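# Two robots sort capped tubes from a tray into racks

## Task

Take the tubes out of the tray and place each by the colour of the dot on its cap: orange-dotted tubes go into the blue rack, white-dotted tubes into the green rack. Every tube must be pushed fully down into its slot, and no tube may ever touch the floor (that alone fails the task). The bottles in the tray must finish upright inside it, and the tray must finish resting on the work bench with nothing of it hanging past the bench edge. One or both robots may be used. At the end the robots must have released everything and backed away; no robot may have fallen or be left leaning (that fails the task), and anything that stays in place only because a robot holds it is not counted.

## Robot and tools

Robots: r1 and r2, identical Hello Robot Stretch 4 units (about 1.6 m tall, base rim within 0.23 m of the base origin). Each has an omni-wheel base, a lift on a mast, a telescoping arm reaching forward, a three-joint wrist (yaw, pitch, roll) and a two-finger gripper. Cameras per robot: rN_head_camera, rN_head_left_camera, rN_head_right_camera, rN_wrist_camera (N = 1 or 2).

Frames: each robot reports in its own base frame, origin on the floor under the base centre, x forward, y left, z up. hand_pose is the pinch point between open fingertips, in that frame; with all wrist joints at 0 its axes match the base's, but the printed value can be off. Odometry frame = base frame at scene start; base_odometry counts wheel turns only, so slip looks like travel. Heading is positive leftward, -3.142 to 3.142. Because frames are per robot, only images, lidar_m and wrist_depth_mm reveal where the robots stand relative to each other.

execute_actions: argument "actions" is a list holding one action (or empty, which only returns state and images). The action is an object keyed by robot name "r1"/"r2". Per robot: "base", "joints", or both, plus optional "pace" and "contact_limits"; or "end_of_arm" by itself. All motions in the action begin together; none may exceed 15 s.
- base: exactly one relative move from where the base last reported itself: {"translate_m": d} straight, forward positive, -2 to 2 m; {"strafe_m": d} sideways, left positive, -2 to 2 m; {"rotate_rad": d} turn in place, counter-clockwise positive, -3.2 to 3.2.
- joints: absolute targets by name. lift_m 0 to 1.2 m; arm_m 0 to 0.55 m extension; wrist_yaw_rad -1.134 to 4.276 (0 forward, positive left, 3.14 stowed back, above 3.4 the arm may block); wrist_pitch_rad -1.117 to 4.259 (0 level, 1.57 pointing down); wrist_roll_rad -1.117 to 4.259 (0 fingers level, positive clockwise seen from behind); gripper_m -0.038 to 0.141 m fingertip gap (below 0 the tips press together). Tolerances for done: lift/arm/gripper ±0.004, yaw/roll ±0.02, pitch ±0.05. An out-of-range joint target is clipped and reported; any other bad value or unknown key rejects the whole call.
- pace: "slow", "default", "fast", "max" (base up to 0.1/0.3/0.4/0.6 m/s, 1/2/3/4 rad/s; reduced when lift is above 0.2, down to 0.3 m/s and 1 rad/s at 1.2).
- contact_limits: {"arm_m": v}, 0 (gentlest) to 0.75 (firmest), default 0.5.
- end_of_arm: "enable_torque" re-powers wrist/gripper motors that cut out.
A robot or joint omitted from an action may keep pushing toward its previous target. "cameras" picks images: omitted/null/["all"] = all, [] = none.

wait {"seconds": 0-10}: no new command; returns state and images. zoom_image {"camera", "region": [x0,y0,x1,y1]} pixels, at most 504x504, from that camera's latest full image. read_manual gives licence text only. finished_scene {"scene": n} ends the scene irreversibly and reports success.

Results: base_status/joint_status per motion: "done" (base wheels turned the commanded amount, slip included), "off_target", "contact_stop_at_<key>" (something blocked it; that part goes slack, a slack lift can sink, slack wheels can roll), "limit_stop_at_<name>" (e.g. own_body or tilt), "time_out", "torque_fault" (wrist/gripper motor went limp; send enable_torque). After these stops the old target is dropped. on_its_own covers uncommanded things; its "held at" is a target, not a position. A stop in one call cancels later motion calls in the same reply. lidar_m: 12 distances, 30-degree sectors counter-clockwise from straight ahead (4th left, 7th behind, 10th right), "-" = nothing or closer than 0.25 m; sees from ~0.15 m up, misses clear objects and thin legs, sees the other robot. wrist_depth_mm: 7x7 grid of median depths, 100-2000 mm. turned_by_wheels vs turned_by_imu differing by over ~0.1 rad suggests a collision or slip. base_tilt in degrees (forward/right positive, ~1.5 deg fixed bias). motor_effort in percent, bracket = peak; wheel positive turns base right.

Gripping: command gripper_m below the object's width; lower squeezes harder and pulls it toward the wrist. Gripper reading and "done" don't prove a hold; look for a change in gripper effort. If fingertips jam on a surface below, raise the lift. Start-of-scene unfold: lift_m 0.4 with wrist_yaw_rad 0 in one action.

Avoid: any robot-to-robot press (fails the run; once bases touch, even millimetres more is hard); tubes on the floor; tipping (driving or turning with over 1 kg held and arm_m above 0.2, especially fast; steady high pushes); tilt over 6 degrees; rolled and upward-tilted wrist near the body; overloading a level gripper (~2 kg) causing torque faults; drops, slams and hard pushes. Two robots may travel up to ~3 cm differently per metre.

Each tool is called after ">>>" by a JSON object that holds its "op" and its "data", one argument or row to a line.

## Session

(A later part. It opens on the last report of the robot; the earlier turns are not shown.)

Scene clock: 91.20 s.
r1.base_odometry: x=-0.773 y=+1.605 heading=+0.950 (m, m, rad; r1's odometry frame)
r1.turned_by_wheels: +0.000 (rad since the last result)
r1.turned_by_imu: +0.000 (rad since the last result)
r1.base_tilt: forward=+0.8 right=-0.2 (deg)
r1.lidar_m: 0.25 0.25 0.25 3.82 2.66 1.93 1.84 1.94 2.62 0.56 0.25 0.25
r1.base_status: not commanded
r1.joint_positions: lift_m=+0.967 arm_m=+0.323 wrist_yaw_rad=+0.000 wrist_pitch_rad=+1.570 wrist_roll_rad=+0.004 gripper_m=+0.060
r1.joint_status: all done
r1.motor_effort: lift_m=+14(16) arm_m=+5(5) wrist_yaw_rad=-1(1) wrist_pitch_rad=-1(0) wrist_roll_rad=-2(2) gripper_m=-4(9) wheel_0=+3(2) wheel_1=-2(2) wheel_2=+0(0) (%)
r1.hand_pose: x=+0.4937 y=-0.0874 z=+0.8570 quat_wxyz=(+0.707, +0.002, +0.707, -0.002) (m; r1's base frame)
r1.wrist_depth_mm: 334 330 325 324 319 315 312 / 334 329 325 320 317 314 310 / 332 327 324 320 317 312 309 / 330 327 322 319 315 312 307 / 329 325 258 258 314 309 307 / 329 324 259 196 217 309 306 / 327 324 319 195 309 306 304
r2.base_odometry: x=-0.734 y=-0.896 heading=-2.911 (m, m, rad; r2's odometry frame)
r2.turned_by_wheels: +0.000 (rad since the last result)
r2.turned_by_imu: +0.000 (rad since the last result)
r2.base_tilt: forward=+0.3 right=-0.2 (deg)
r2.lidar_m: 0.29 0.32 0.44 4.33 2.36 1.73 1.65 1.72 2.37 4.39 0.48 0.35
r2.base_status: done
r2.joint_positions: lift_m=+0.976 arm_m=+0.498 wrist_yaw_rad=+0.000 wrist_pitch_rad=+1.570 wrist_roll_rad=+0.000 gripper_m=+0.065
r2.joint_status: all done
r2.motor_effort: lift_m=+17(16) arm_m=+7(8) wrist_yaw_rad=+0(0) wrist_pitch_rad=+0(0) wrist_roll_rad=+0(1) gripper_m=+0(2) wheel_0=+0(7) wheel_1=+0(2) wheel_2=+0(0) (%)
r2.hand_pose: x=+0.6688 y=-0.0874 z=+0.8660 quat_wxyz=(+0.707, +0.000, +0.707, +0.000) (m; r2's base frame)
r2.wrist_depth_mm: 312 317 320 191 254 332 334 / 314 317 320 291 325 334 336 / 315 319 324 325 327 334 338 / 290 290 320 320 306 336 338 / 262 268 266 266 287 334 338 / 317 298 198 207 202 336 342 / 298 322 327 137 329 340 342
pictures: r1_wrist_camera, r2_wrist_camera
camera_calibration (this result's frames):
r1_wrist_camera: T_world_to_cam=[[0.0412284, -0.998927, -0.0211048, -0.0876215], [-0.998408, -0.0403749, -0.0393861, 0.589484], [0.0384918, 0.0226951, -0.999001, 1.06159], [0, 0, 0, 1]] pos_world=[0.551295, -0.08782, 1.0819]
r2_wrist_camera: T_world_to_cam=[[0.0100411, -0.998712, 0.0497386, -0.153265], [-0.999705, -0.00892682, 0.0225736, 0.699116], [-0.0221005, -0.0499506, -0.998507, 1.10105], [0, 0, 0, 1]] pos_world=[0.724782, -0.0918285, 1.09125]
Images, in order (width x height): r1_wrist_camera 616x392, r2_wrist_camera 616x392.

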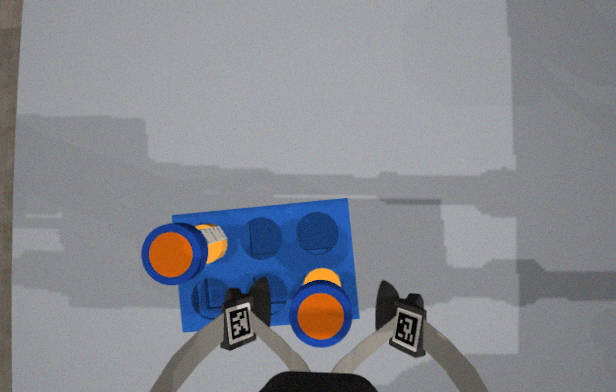

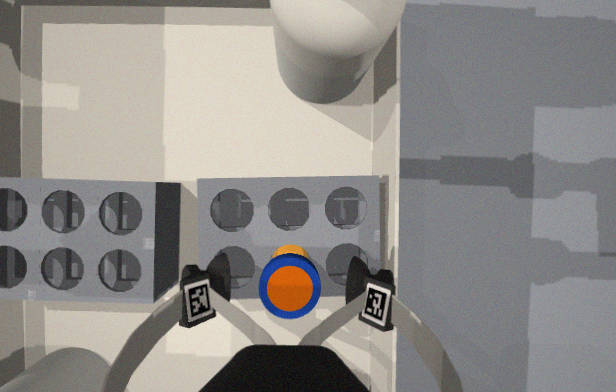

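>>> {"op": "execute_actions", "data": {
  "actions": [
    {"r1": {"joints": {"lift_m": 1.15, "arm_m": 0.0}, "pace": "fast"}, "r2": {"joints": {"gripper_m": 0.008}, "pace": "default"}}
  ],
  "cameras": []
}}

>>> {"op": "execute_actions", "data": {
  "actions": [
    {"r1": {"base": {"translate_m": -0.4}, "pace": "default"}, "r2": {"joints": {"lift_m": 1.12}, "pace": "fast"}}
  ],
  "cameras": ["r2_wrist_camera"]
}}

>>> {"op": "zoom_image", "data": {
  "camera": "r2_wrist_camera",
  "region": [200, 165, 380, 305]
}}

Scene clock: 98.90 s.
r1.base_odometry: x=-0.773 y=+1.605 heading=+0.950 (m, m, rad; r1's odometry frame)
r1.turned_by_wheels: +0.000 (rad since the last result)
r1.turned_by_imu: -0.001 (rad since the last result)
r1.base_tilt: forward=+1.1 right=-0.1 (deg)
r1.lidar_m: 0.25 0.25 0.25 3.81 2.60 1.90 1.84 1.91 2.60 0.57 0.25 0.25
r1.base_status: not commanded
r1.joint_positions: lift_m=+1.150 arm_m=+0.001 wrist_yaw_rad=+0.000 wrist_pitch_rad=+1.570 wrist_roll_rad=+0.004 gripper_m=+0.060
r1.joint_status: all done
r1.motor_effort: lift_m=+21(26) arm_m=-6(6) wrist_yaw_rad=+0(0) wrist_pitch_rad=-1(2) wrist_roll_rad=-1(2) gripper_m=-2(4) wheel_0=+3(3) wheel_1=-2(2) wheel_2=+0(0) (%)
r1.hand_pose: x=+0.1723 y=-0.0874 z=+1.0394 quat_wxyz=(+0.707, +0.002, +0.707, -0.002) (m; r1's base frame)
r1.wrist_depth_mm: 1336 525 521 484 504 496 473 / 1336 525 512 508 500 500 477 / 1336 521 512 508 500 496 488 / 1336 517 512 508 500 492 488 / 1336 1308 508 504 496 492 484 / 1336 1308 1078 1042 217 1255 1229 / 1308 1308 1281 691 1229 1229 1205
r2.base_odometry: x=-0.734 y=-0.896 heading=-2.911 (m, m, rad; r2's odometry frame)
r2.turned_by_wheels: +0.000 (rad since the last result)
r2.turned_by_imu: +0.000 (rad since the last result)
r2.base_tilt: forward=+0.3 right=-0.3 (deg)
r2.lidar_m: 0.30 0.33 0.46 4.34 2.35 1.74 1.64 1.72 2.37 4.38 0.45 0.33
r2.base_status: not commanded
r2.joint_positions: lift_m=+0.976 arm_m=+0.498 wrist_yaw_rad=+0.000 wrist_pitch_rad=+1.570 wrist_roll_rad=+0.000 gripper_m=+0.008
r2.joint_status: all done
r2.motor_effort: lift_m=+17(17) arm_m=+7(7) wrist_yaw_rad=+0(1) wrist_pitch_rad=+0(1) wrist_roll_rad=+1(0) gripper_m=-15(13) wheel_0=+0(0) wheel_1=+0(0) wheel_2=+0(1) (%)
r2.hand_pose: x=+0.6688 y=-0.0874 z=+0.8660 quat_wxyz=(+0.707, +0.000, +0.707, +0.000) (m; r2's base frame)
r2.wrist_depth_mm: 314 315 319 191 254 332 334 / 315 319 320 291 327 330 336 / 315 317 320 324 327 334 334 / 289 290 320 322 304 336 340 / 262 267 265 267 300 338 340 / 315 271 192 199 190 338 340 / 298 322 325 140 329 340 342
pictures: none
No camera images: the call's "cameras" was empty. Leave "cameras" out to get every camera's image.

Scene clock: 101.73 s.
r1.base_odometry: x=-1.006 y=+1.279 heading=+0.950 (m, m, rad; r1's odometry frame)
r1.turned_by_wheels: +0.000 (rad since the last result)
r1.turned_by_imu: -0.002 (rad since the last result)
r1.base_tilt: forward=+0.9 right=-0.1 (deg)
r1.lidar_m: 0.51 0.55 3.97 3.80 2.09 1.49 1.44 1.49 2.07 4.90 0.78 0.54
r1.base_status: done
r1.joint_positions: lift_m=+1.150 arm_m=+0.001 wrist_yaw_rad=+0.000 wrist_pitch_rad=+1.570 wrist_roll_rad=+0.004 gripper_m=+0.060
r1.joint_status: not commanded
r1.motor_effort: lift_m=+21(21) arm_m=-5(5) wrist_yaw_rad=+0(1) wrist_pitch_rad=-1(2) wrist_roll_rad=-2(2) gripper_m=+0(6) wheel_0=-2(7) wheel_1=-1(6) wheel_2=-1(11) (%)
r1.hand_pose: x=+0.1723 y=-0.0874 z=+1.0394 quat_wxyz=(+0.707, +0.002, +0.707, -0.002) (m; r1's base frame)
r1.wrist_depth_mm: 1366 1336 1308 1308 1281 1255 1229 / 1308 1336 1308 1308 1255 1255 1255 / 1308 1308 1281 1281 1281 1255 1229 / 1308 1336 1308 1281 1255 1255 1229 / 1308 1308 1281 1060 1255 1229 1229 / 1308 1308 1060 1042 218 1229 1205 / 1308 1281 1281 691 1255 1229 1205
r2.base_odometry: x=-0.734 y=-0.896 heading=-2.911 (m, m, rad; r2's odometry frame)
r2.turned_by_wheels: +0.000 (rad since the last result)
r2.turned_by_imu: +0.000 (rad since the last result)
r2.base_tilt: forward=+0.3 right=-0.2 (deg)
r2.lidar_m: 0.31 0.31 0.45 4.33 2.37 1.74 1.64 1.74 2.37 4.40 0.47 0.35
r2.base_status: not commanded
r2.joint_positions: lift_m=+1.120 arm_m=+0.498 wrist_yaw_rad=+0.000 wrist_pitch_rad=+1.570 wrist_roll_rad=+0.000 gripper_m=+0.008
r2.joint_status: all done
r2.motor_effort: lift_m=+22(27) arm_m=+7(8) wrist_yaw_rad=+2(1) wrist_pitch_rad=+0(0) wrist_roll_rad=+1(1) gripper_m=-12(12) wheel_0=+0(1) wheel_1=+0(0) wheel_2=+0(0) (%)
r2.hand_pose: x=+0.6688 y=-0.0874 z=+1.0095 quat_wxyz=(+0.707, +0.000, +0.707, +0.000) (m; r2's base frame)
r2.wrist_depth_mm: 452 455 459 459 473 473 484 / 452 455 466 332 473 477 480 / 455 455 462 469 477 477 484 / 459 404 430 410 477 480 484 / 459 436 462 413 480 484 484 / 459 436 192 198 190 488 492 / 459 334 466 141 480 484 488
pictures: r2_wrist_camera
camera_calibration (this result's frames):
r2_wrist_camera: T_world_to_cam=[[0.0100368, -0.998712, 0.0497386, -0.160402], [-0.999705, -0.00892254, 0.0225736, 0.69588], [-0.0221007, -0.0499505, -0.998507, 1.24438], [0, 0, 0, 1]] pos_world=[0.724787, -0.0918287, 1.2348]
Images, in order (width x height): r2_wrist_camera 616x392.

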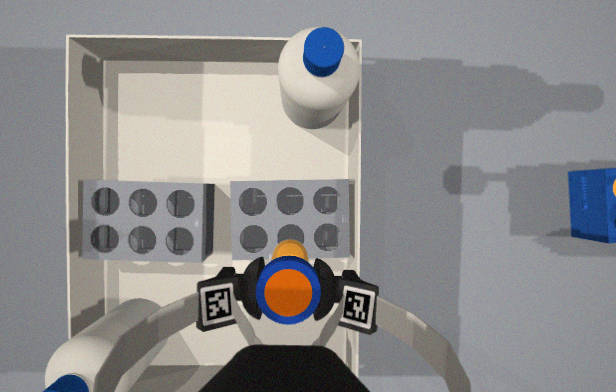

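Region (200, 165, 380, 305) of r2_wrist_camera's 616x392 image, scaled by 2.800.

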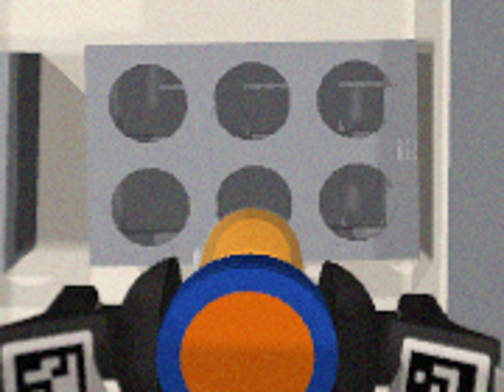

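>>> {"op": "execute_actions", "data": {
  "actions": [
    {"r2": {"base": {"strafe_m": -0.388}, "joints": {"arm_m": 0.529}, "pace": "default"}}
  ],
  "cameras": ["r2_wrist_camera"]
}}

>>> {"op": "zoom_image", "data": {
  "camera": "r2_wrist_camera",
  "region": [240, 150, 420, 290]
}}

Scene clock: 105.33 s.
r1.base_odometry: x=-1.006 y=+1.279 heading=+0.950 (m, m, rad; r1's odometry frame)
r1.turned_by_wheels: +0.000 (rad since the last result)
r1.turned_by_imu: -0.001 (rad since the last result)
r1.base_tilt: forward=+0.9 right=-0.2 (deg)
r1.lidar_m: 0.52 0.56 3.97 3.82 2.06 1.48 1.44 1.53 2.01 4.92 0.78 0.55
r1.base_status: not commanded
r1.joint_positions: lift_m=+1.150 arm_m=+0.001 wrist_yaw_rad=+0.000 wrist_pitch_rad=+1.570 wrist_roll_rad=+0.004 gripper_m=+0.060
r1.joint_status: not commanded
r1.motor_effort: lift_m=+21(21) arm_m=-5(6) wrist_yaw_rad=+0(0) wrist_pitch_rad=-2(1) wrist_roll_rad=-2(2) gripper_m=-3(3) wheel_0=-2(2) wheel_1=-1(1) wheel_2=-1(1) (%)
r1.hand_pose: x=+0.1723 y=-0.0874 z=+1.0394 quat_wxyz=(+0.707, +0.002, +0.707, -0.002) (m; r1's base frame)
r1.wrist_depth_mm: 1366 1336 1308 1281 1281 1255 1229 / 1336 1336 1308 1281 1255 1255 1255 / 1336 1308 1308 1281 1281 1255 1229 / 1308 1308 1281 1281 1281 1229 1229 / 1308 1281 1281 1060 1255 1229 1205 / 1308 1281 1078 1060 218 1229 1229 / 1308 1281 1281 683 1255 1229 1205
r2.base_odometry: x=-0.823 y=-0.519 heading=-2.911 (m, m, rad; r2's odometry frame)
r2.turned_by_wheels: +0.000 (rad since the last result)
r2.turned_by_imu: +0.000 (rad since the last result)
r2.base_tilt: forward=+0.2 right=-0.2 (deg)
r2.lidar_m: 0.30 0.33 0.44 4.74 2.33 1.70 1.64 1.72 2.37 4.00 0.48 0.33
r2.base_status: done
r2.joint_positions: lift_m=+1.120 arm_m=+0.528 wrist_yaw_rad=+0.000 wrist_pitch_rad=+1.570 wrist_roll_rad=+0.000 gripper_m=+0.008
r2.joint_status: all done
r2.motor_effort: lift_m=+21(22) arm_m=+7(7) wrist_yaw_rad=+1(0) wrist_pitch_rad=+0(1) wrist_roll_rad=+1(1) gripper_m=-11(13) wheel_0=+0(7) wheel_1=+1(8) wheel_2=+0(1) (%)
r2.hand_pose: x=+0.6988 y=-0.0874 z=+1.0096 quat_wxyz=(+0.707, +0.000, +0.707, +0.000) (m; r2's base frame)
r2.wrist_depth_mm: 449 459 459 469 473 473 1229 / 459 455 462 469 473 477 1255 / 459 459 462 473 477 480 1281 / 459 459 469 413 477 480 1229 / 462 462 466 410 480 484 1281 / 462 462 192 198 190 484 1281 / 466 469 473 141 484 488 1281
pictures: r2_wrist_camera
camera_calibration (this result's frames):
r2_wrist_camera: T_world_to_cam=[[0.0099345, -0.998713, 0.0497384, -0.160635], [-0.999706, -0.00881944, 0.022588, 0.725862], [-0.0221203, -0.0499482, -0.998507, 1.24512], [0, 0, 0, 1]] pos_world=[0.754787, -0.0918345, 1.23486]
Images, in order (width x height): r2_wrist_camera 616x392.

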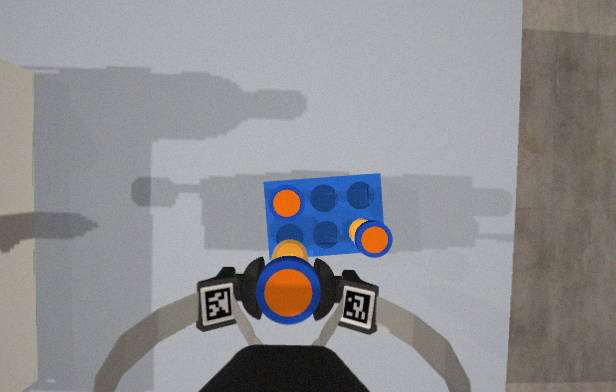

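Region (240, 150, 420, 290) of r2_wrist_camera's 616x392 image, scaled by 2.800.

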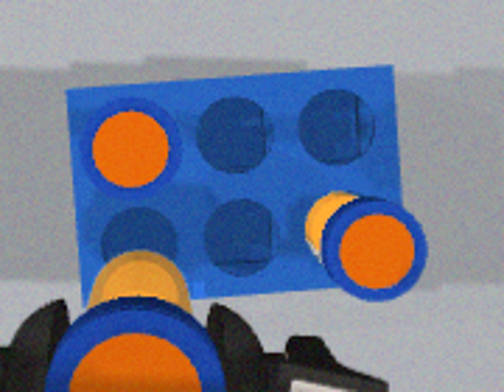

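>>> {"op": "execute_actions", "data": {
  "actions": [
    {"r2": {"joints": {"lift_m": 0.974}, "pace": "default"}}
  ],
  "cameras": ["r2_wrist_camera"]
}}

Scene clock: 108.50 s.
r1.base_odometry: x=-1.006 y=+1.279 heading=+0.950 (m, m, rad; r1's odometry frame)
r1.turned_by_wheels: +0.000 (rad since the last result)
r1.turned_by_imu: +0.000 (rad since the last result)
r1.base_tilt: forward=+1.0 right=-0.1 (deg)
r1.lidar_m: 0.52 0.54 3.99 3.81 2.10 1.50 1.45 1.50 2.08 4.91 0.78 0.54
r1.base_status: not commanded
r1.joint_positions: lift_m=+1.150 arm_m=+0.001 wrist_yaw_rad=+0.000 wrist_pitch_rad=+1.570 wrist_roll_rad=+0.004 gripper_m=+0.060
r1.joint_status: not commanded
r1.motor_effort: lift_m=+21(21) arm_m=-6(5) wrist_yaw_rad=+0(1) wrist_pitch_rad=+0(0) wrist_roll_rad=-2(1) gripper_m=-3(2) wheel_0=-2(2) wheel_1=-1(1) wheel_2=-1(1) (%)
r1.hand_pose: x=+0.1723 y=-0.0874 z=+1.0394 quat_wxyz=(+0.707, +0.002, +0.707, -0.002) (m; r1's base frame)
r1.wrist_depth_mm: 1366 1336 1308 1308 1281 1255 1229 / 1366 1336 1308 1281 1281 1281 1255 / 1308 1336 1308 1281 1281 1281 1229 / 1336 1308 1281 1281 1255 1255 1229 / 1308 1281 1255 1042 1255 1229 1229 / 1308 1336 1060 1042 217 1229 1205 / 1308 1281 1255 683 1255 1229 1205
r2.base_odometry: x=-0.823 y=-0.519 heading=-2.911 (m, m, rad; r2's odometry frame)
r2.turned_by_wheels: +0.000 (rad since the last result)
r2.turned_by_imu: +0.000 (rad since the last result)
r2.base_tilt: forward=+0.3 right=-0.2 (deg)
r2.lidar_m: 0.29 0.32 0.47 4.74 2.35 1.71 1.64 1.73 2.37 4.01 0.47 0.33
r2.base_status: not commanded
r2.joint_positions: lift_m=+0.974 arm_m=+0.528 wrist_yaw_rad=+0.000 wrist_pitch_rad=+1.570 wrist_roll_rad=+0.000 gripper_m=+0.008
r2.joint_status: all done
r2.motor_effort: lift_m=+17(20) arm_m=+8(7) wrist_yaw_rad=+0(1) wrist_pitch_rad=+0(0) wrist_roll_rad=+0(1) gripper_m=-14(11) wheel_0=+0(0) wheel_1=+1(1) wheel_2=+0(0) (%)
r2.hand_pose: x=+0.6988 y=-0.0874 z=+0.8639 quat_wxyz=(+0.707, +0.000, +0.707, +0.000) (m; r2's base frame)
r2.wrist_depth_mm: 314 315 320 324 327 329 332 / 315 319 324 324 329 330 334 / 314 319 324 325 325 330 336 / 317 320 324 266 270 334 336 / 320 322 322 215 270 334 340 / 319 324 192 198 190 336 338 / 320 322 325 140 334 336 340
pictures: r2_wrist_camera
camera_calibration (this result's frames):
r2_wrist_camera: T_world_to_cam=[[0.00993445, -0.998713, 0.0497384, -0.153391], [-0.999706, -0.0088194, 0.0225878, 0.729157], [-0.02212, -0.0499482, -0.998507, 1.0997], [0, 0, 0, 1]] pos_world=[0.754792, -0.0918345, 1.08922]
Images, in order (width x height): r2_wrist_camera 616x392.

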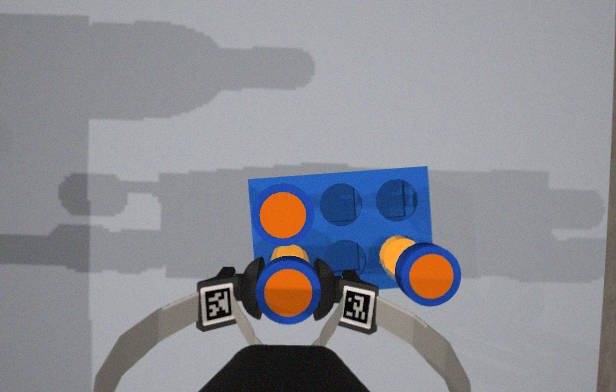

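>>> {"op": "execute_actions", "data": {
  "actions": [
    {"r2": {"joints": {"gripper_m": 0.044}, "pace": "default"}}
  ],
  "cameras": ["r2_wrist_camera"]
}}

Scene clock: 110.33 s.
r1.base_odometry: x=-1.006 y=+1.279 heading=+0.950 (m, m, rad; r1's odometry frame)
r1.turned_by_wheels: +0.000 (rad since the last result)
r1.turned_by_imu: +0.000 (rad since the last result)
r1.base_tilt: forward=+1.0 right=-0.1 (deg)
r1.lidar_m: 0.55 0.56 3.99 3.83 2.07 1.51 1.44 1.51 2.05 4.92 0.80 0.54
r1.base_status: not commanded
r1.joint_positions: lift_m=+1.150 arm_m=+0.001 wrist_yaw_rad=+0.000 wrist_pitch_rad=+1.570 wrist_roll_rad=+0.004 gripper_m=+0.060
r1.joint_status: not commanded
r1.motor_effort: lift_m=+22(21) arm_m=-6(5) wrist_yaw_rad=+0(0) wrist_pitch_rad=-1(1) wrist_roll_rad=-2(2) gripper_m=-4(1) wheel_0=-2(2) wheel_1=-1(1) wheel_2=-1(1) (%)
r1.hand_pose: x=+0.1723 y=-0.0874 z=+1.0394 quat_wxyz=(+0.707, +0.002, +0.707, -0.002) (m; r1's base frame)
r1.wrist_depth_mm: 1366 1336 1308 1281 1281 1255 1255 / 1336 1336 1308 1281 1281 1255 1255 / 1308 1336 1308 1281 1255 1255 1229 / 1336 1308 1281 1281 1255 1255 1229 / 1336 1308 1281 1042 1255 1255 1205 / 1308 1308 1078 1042 217 1229 1229 / 1308 1281 1281 691 1255 1229 1229
r2.base_odometry: x=-0.823 y=-0.519 heading=-2.911 (m, m, rad; r2's odometry frame)
r2.turned_by_wheels: +0.000 (rad since the last result)
r2.turned_by_imu: +0.000 (rad since the last result)
r2.base_tilt: forward=+0.3 right=-0.2 (deg)
r2.lidar_m: 0.31 0.32 0.45 4.73 2.35 1.72 1.64 1.70 2.38 4.00 0.46 0.34
r2.base_status: not commanded
r2.joint_positions: lift_m=+0.974 arm_m=+0.528 wrist_yaw_rad=+0.000 wrist_pitch_rad=+1.570 wrist_roll_rad=+0.000 gripper_m=+0.044
r2.joint_status: all done
r2.motor_effort: lift_m=+17(17) arm_m=+7(7) wrist_yaw_rad=+1(2) wrist_pitch_rad=+0(0) wrist_roll_rad=+0(0) gripper_m=-5(12) wheel_0=+0(0) wheel_1=+1(1) wheel_2=+0(0) (%)
r2.hand_pose: x=+0.6988 y=-0.0874 z=+0.8639 quat_wxyz=(+0.707, +0.000, +0.707, +0.000) (m; r2's base frame)
r2.wrist_depth_mm: 314 317 319 322 325 329 334 / 315 319 322 325 329 332 330 / 315 319 322 325 330 332 336 / 319 322 324 267 270 334 336 / 319 322 325 222 267 334 336 / 320 324 196 208 210 336 336 / 320 324 327 138 332 338 342
pictures: r2_wrist_camera
camera_calibration (this result's frames):
r2_wrist_camera: T_world_to_cam=[[0.00993457, -0.998713, 0.0497384, -0.153391], [-0.999706, -0.00881952, 0.0225878, 0.729158], [-0.02212, -0.0499482, -0.998507, 1.0997], [0, 0, 0, 1]] pos_world=[0.754793, -0.0918345, 1.08922]
Images, in order (width x height): r2_wrist_camera 616x392.

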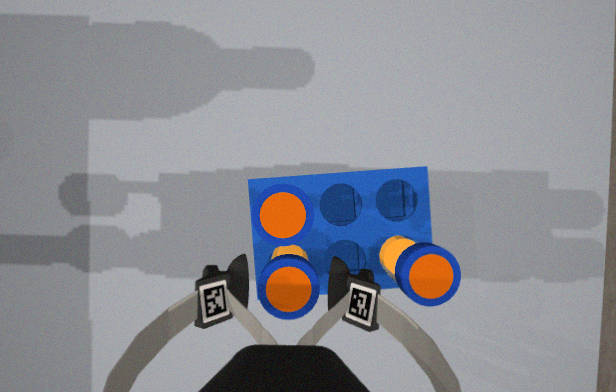

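>>> {"op": "execute_actions", "data": {
  "actions": [
    {"r2": {"base": {"translate_m": -0.3}, "joints": {"lift_m": 1.1, "arm_m": 0.005}, "pace": "fast"}}
  ],
  "cameras": ["r1_head_camera", "r2_head_camera"]
}}

Scene clock: 113.23 s.
r1.base_odometry: x=-1.006 y=+1.279 heading=+0.950 (m, m, rad; r1's odometry frame)
r1.turned_by_wheels: +0.000 (rad since the last result)
r1.turned_by_imu: +0.000 (rad since the last result)
r1.base_tilt: forward=+1.0 right=-0.1 (deg)
r1.lidar_m: 0.52 0.55 3.95 3.81 2.09 1.49 1.42 1.49 2.08 4.91 0.76 0.56
r1.base_status: not commanded
r1.joint_positions: lift_m=+1.150 arm_m=+0.001 wrist_yaw_rad=+0.000 wrist_pitch_rad=+1.570 wrist_roll_rad=+0.004 gripper_m=+0.060
r1.joint_status: not commanded
r1.motor_effort: lift_m=+21(21) arm_m=-5(5) wrist_yaw_rad=+0(1) wrist_pitch_rad=+0(1) wrist_roll_rad=-1(2) gripper_m=-5(3) wheel_0=-2(2) wheel_1=-1(1) wheel_2=-1(1) (%)
r1.hand_pose: x=+0.1723 y=-0.0874 z=+1.0394 quat_wxyz=(+0.707, +0.002, +0.707, -0.002) (m; r1's base frame)
r1.wrist_depth_mm: 1366 1336 1336 1308 1281 1281 1255 / 1336 1308 1308 1308 1281 1255 1229 / 1336 1336 1281 1281 1255 1255 1229 / 1336 1308 1281 1281 1255 1255 1229 / 1336 1281 1281 1060 1255 1229 1229 / 1308 1308 1078 1060 217 1205 1229 / 1336 1281 1281 691 1255 1229 1229
r2.base_odometry: x=-0.531 y=-0.450 heading=-2.911 (m, m, rad; r2's odometry frame)
r2.turned_by_wheels: +0.000 (rad since the last result)
r2.turned_by_imu: +0.001 (rad since the last result)
r2.base_tilt: forward=+0.2 right=-0.3 (deg)
r2.lidar_m: 0.60 0.62 0.88 4.74 1.97 1.40 1.33 1.41 1.96 4.01 4.15 0.65
r2.base_status: done
r2.joint_positions: lift_m=+1.100 arm_m=+0.006 wrist_yaw_rad=+0.000 wrist_pitch_rad=+1.570 wrist_roll_rad=+0.000 gripper_m=+0.044
r2.joint_status: all done
r2.motor_effort: lift_m=+22(21) arm_m=-8(8) wrist_yaw_rad=+0(2) wrist_pitch_rad=-2(2) wrist_roll_rad=+0(0) gripper_m=-4(3) wheel_0=-1(5) wheel_1=-2(5) wheel_2=+0(10) (%)
r2.hand_pose: x=+0.1773 y=-0.0874 z=+0.9895 quat_wxyz=(+0.707, +0.000, +0.707, +0.000) (m; r2's base frame)
r2.wrist_depth_mm: 1138 1182 1182 1205 1205 1229 1255 / 1160 1160 1182 1182 1205 1205 1255 / 1182 1205 1182 1205 1229 1205 1229 / 1182 1182 1182 1229 1205 1229 1255 / 1182 1182 991 1008 1229 1229 1255 / 1182 1182 196 1008 1229 1229 1255 / 1182 1205 1205 138 1229 1255 1281
pictures: r1_head_camera, r2_head_camera
Images, in order (width x height): r1_head_camera 420x560, r2_head_camera 420x560.

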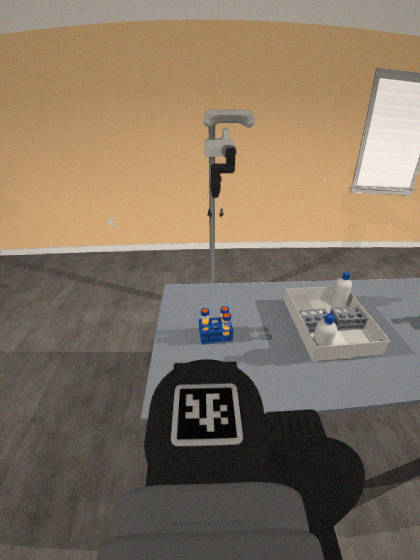

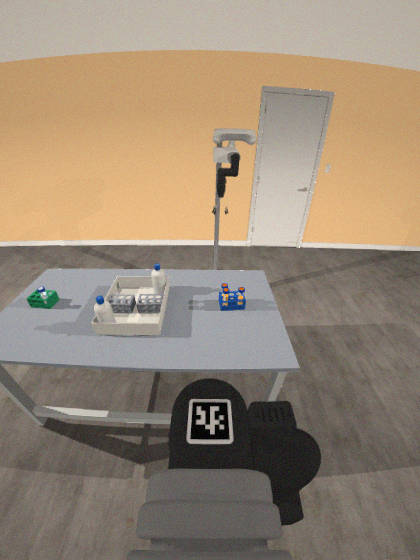

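>>> {"op": "execute_actions", "data": {
  "actions": []
}}

Scene clock: 114.07 s.
r1.base_odometry: x=-1.006 y=+1.279 heading=+0.950 (m, m, rad; r1's odometry frame)
r1.turned_by_wheels: +0.000 (rad since the last result)
r1.turned_by_imu: +0.000 (rad since the last result)
r1.base_tilt: forward=+1.0 right=-0.1 (deg)
r1.lidar_m: 0.52 0.57 3.99 3.80 2.11 1.49 1.45 1.51 2.08 4.91 0.76 0.55
r1.base_status: not commanded
r1.joint_positions: lift_m=+1.150 arm_m=+0.001 wrist_yaw_rad=+0.000 wrist_pitch_rad=+1.570 wrist_roll_rad=+0.004 gripper_m=+0.060
r1.joint_status: not commanded
r1.motor_effort: lift_m=+21(21) arm_m=-6(5) wrist_yaw_rad=+2(1) wrist_pitch_rad=+0(1) wrist_roll_rad=-2(2) gripper_m=+1(3) wheel_0=-2(2) wheel_1=-1(1) wheel_2=-1(1) (%)
r1.hand_pose: x=+0.1723 y=-0.0874 z=+1.0394 quat_wxyz=(+0.707, +0.002, +0.707, -0.002) (m; r1's base frame)
r1.wrist_depth_mm: 1366 1336 1281 1281 1281 1255 1255 / 1336 1336 1308 1281 1281 1255 1255 / 1336 1308 1281 1308 1255 1255 1229 / 1308 1308 1308 1281 1281 1255 1229 / 1308 1308 1281 1060 1255 1255 1205 / 1308 1308 1078 1042 217 1229 1205 / 1336 1281 1255 691 1229 1229 1229
r2.base_odometry: x=-0.531 y=-0.450 heading=-2.911 (m, m, rad; r2's odometry frame)
r2.turned_by_wheels: +0.000 (rad since the last result)
r2.turned_by_imu: +0.000 (rad since the last result)
r2.base_tilt: forward=+0.2 right=-0.2 (deg)
r2.lidar_m: 0.58 0.64 0.90 4.73 1.94 1.40 1.34 1.41 1.95 4.01 4.15 0.61
r2.base_status: done
r2.joint_positions: lift_m=+1.100 arm_m=+0.006 wrist_yaw_rad=+0.000 wrist_pitch_rad=+1.570 wrist_roll_rad=+0.000 gripper_m=+0.044
r2.joint_status: all done
r2.motor_effort: lift_m=+21(21) arm_m=-8(8) wrist_yaw_rad=+2(2) wrist_pitch_rad=-2(2) wrist_roll_rad=+1(0) gripper_m=-3(3) wheel_0=-1(5) wheel_1=-2(5) wheel_2=+0(10) (%)
r2.hand_pose: x=+0.1773 y=-0.0874 z=+0.9895 quat_wxyz=(+0.707, +0.000, +0.707, +0.000) (m; r2's base frame)
r2.wrist_depth_mm: 1160 1160 1182 1182 1205 1205 1229 / 1138 1160 1160 1182 1205 1229 1205 / 1182 1160 1205 1205 1255 1255 1229 / 1182 1182 1205 1229 1229 1229 1255 / 1160 1182 991 1025 1205 1229 1255 / 1160 1205 196 1008 1229 1255 1229 / 1205 1182 1182 138 1205 1229 1229
pictures: r1_head_camera, r1_head_left_camera, r1_head_right_camera, r1_wrist_camera, r2_head_camera, r2_head_left_camera, r2_head_right_camera, r2_wrist_camera
camera_calibration (this result's frames):
r1_wrist_camera: T_world_to_cam=[[0.0410908, -0.998932, -0.0211084, -0.0704938], [-0.998417, -0.0402392, -0.0392994, 0.275703], [0.038408, 0.0226899, -0.999005, 1.25621], [0, 0, 0, 1]] pos_world=[0.229915, -0.0878278, 1.26431]
r2_wrist_camera: T_world_to_cam=[[0.00962411, -0.998716, 0.0497338, -0.154399], [-0.999698, -0.00848568, 0.0230512, 0.204506], [-0.0225996, -0.0499407, -0.998496, 1.21368], [0, 0, 0, 1]] pos_world=[0.233359, -0.0918532, 1.21482]
Images, in order (width x height): r1_head_camera 420x560, r1_head_left_camera 420x672, r1_head_right_camera 420x672, r1_wrist_camera 616x392, r2_head_camera 420x560, r2_head_left_camera 420x672, r2_head_right_camera 420x672, r2_wrist_camera 616x392.

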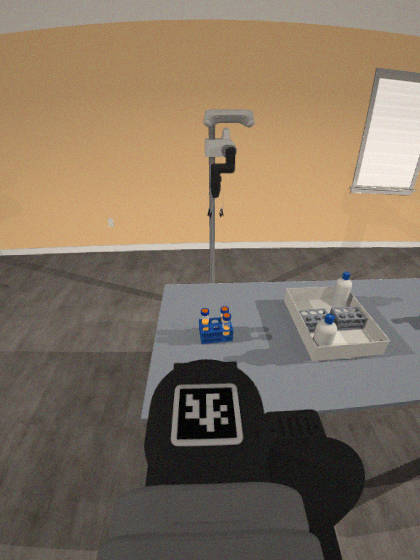

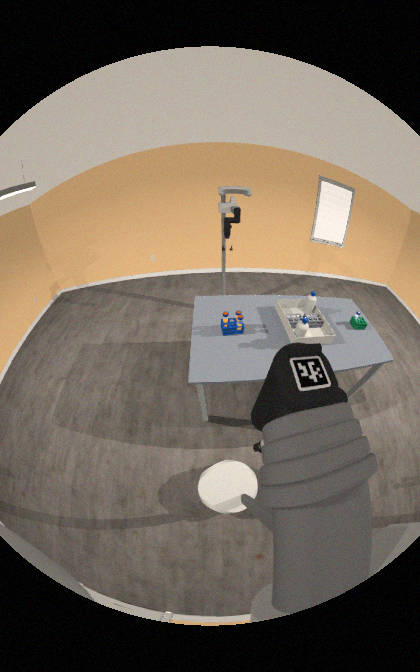

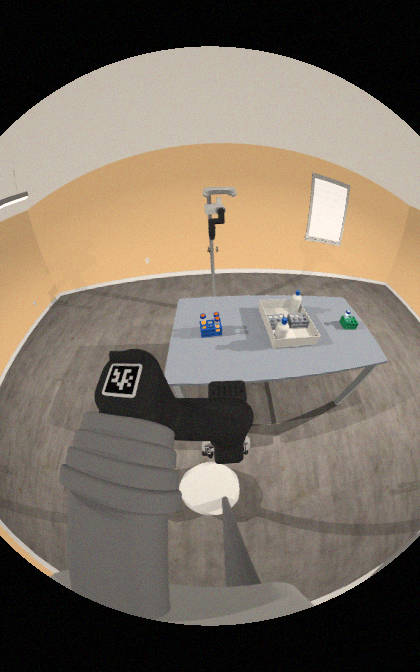

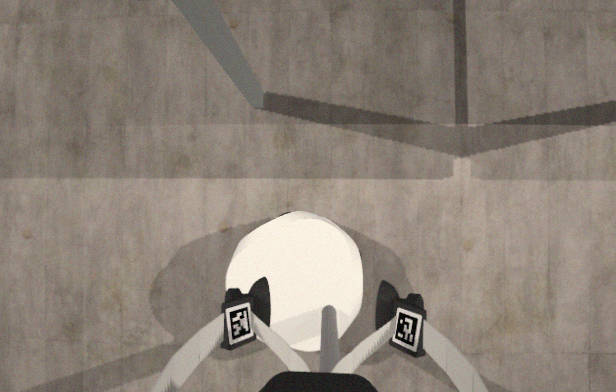

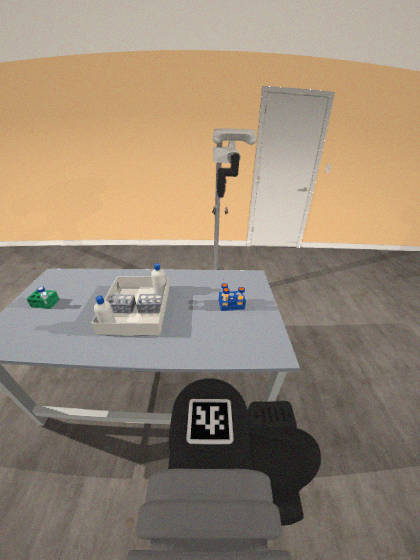

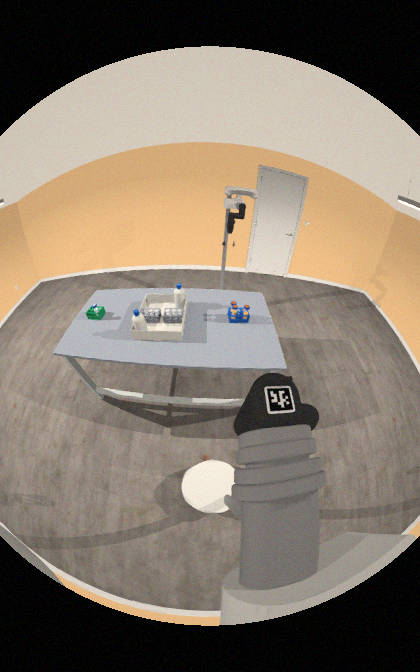

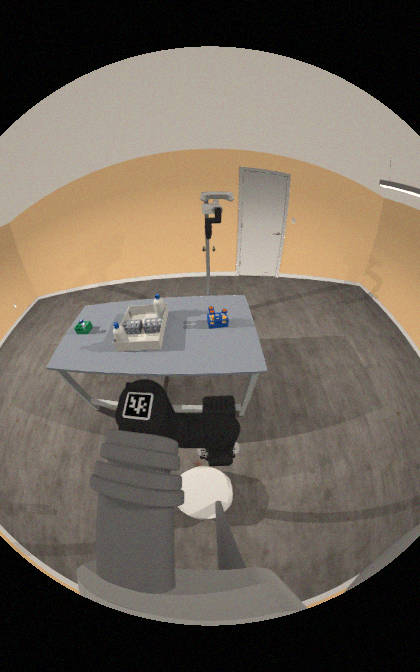

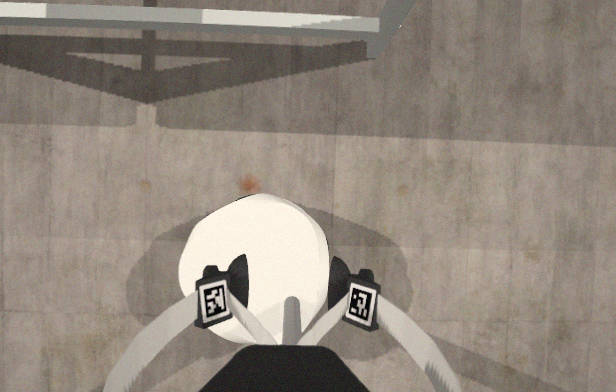

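Let me do a quick zoom to verify everything is still in place.

>>> {"op": "zoom_image", "data": {
  "camera": "r2_head_camera",
  "region": [10, 250, 270, 345]
}}

>>> {"op": "zoom_image", "data": {
  "camera": "r1_head_camera",
  "region": [170, 260, 420, 370]
}}

Region (10, 250, 270, 345) of r2_head_camera's 420x560 image, scaled by 1.938, with more detail than that image has; it fills the top 184 rows of this view, and the rest is white.

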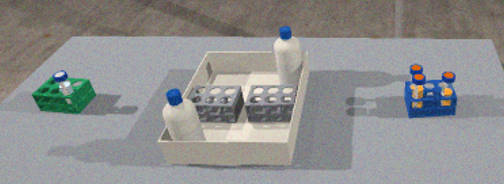

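Region (170, 260, 420, 370) of r1_head_camera's 420x560 image, scaled by 2.016, with more detail than that image has; it fills the top 222 rows of this view, and the rest is white.

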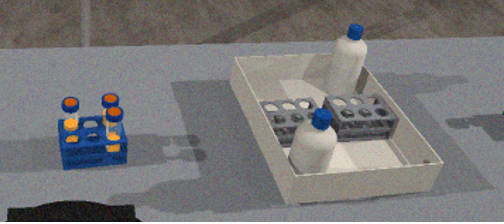

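Everything is in place: three orange tubes are in the blue rack and one white tube is in the green rack. Both bottles are standing, the tray is on the bench, and both robots are clear.

>>> {"op": "finished_scene", "data": {
  "scene": 2
}}

The scene is finished: the task was done.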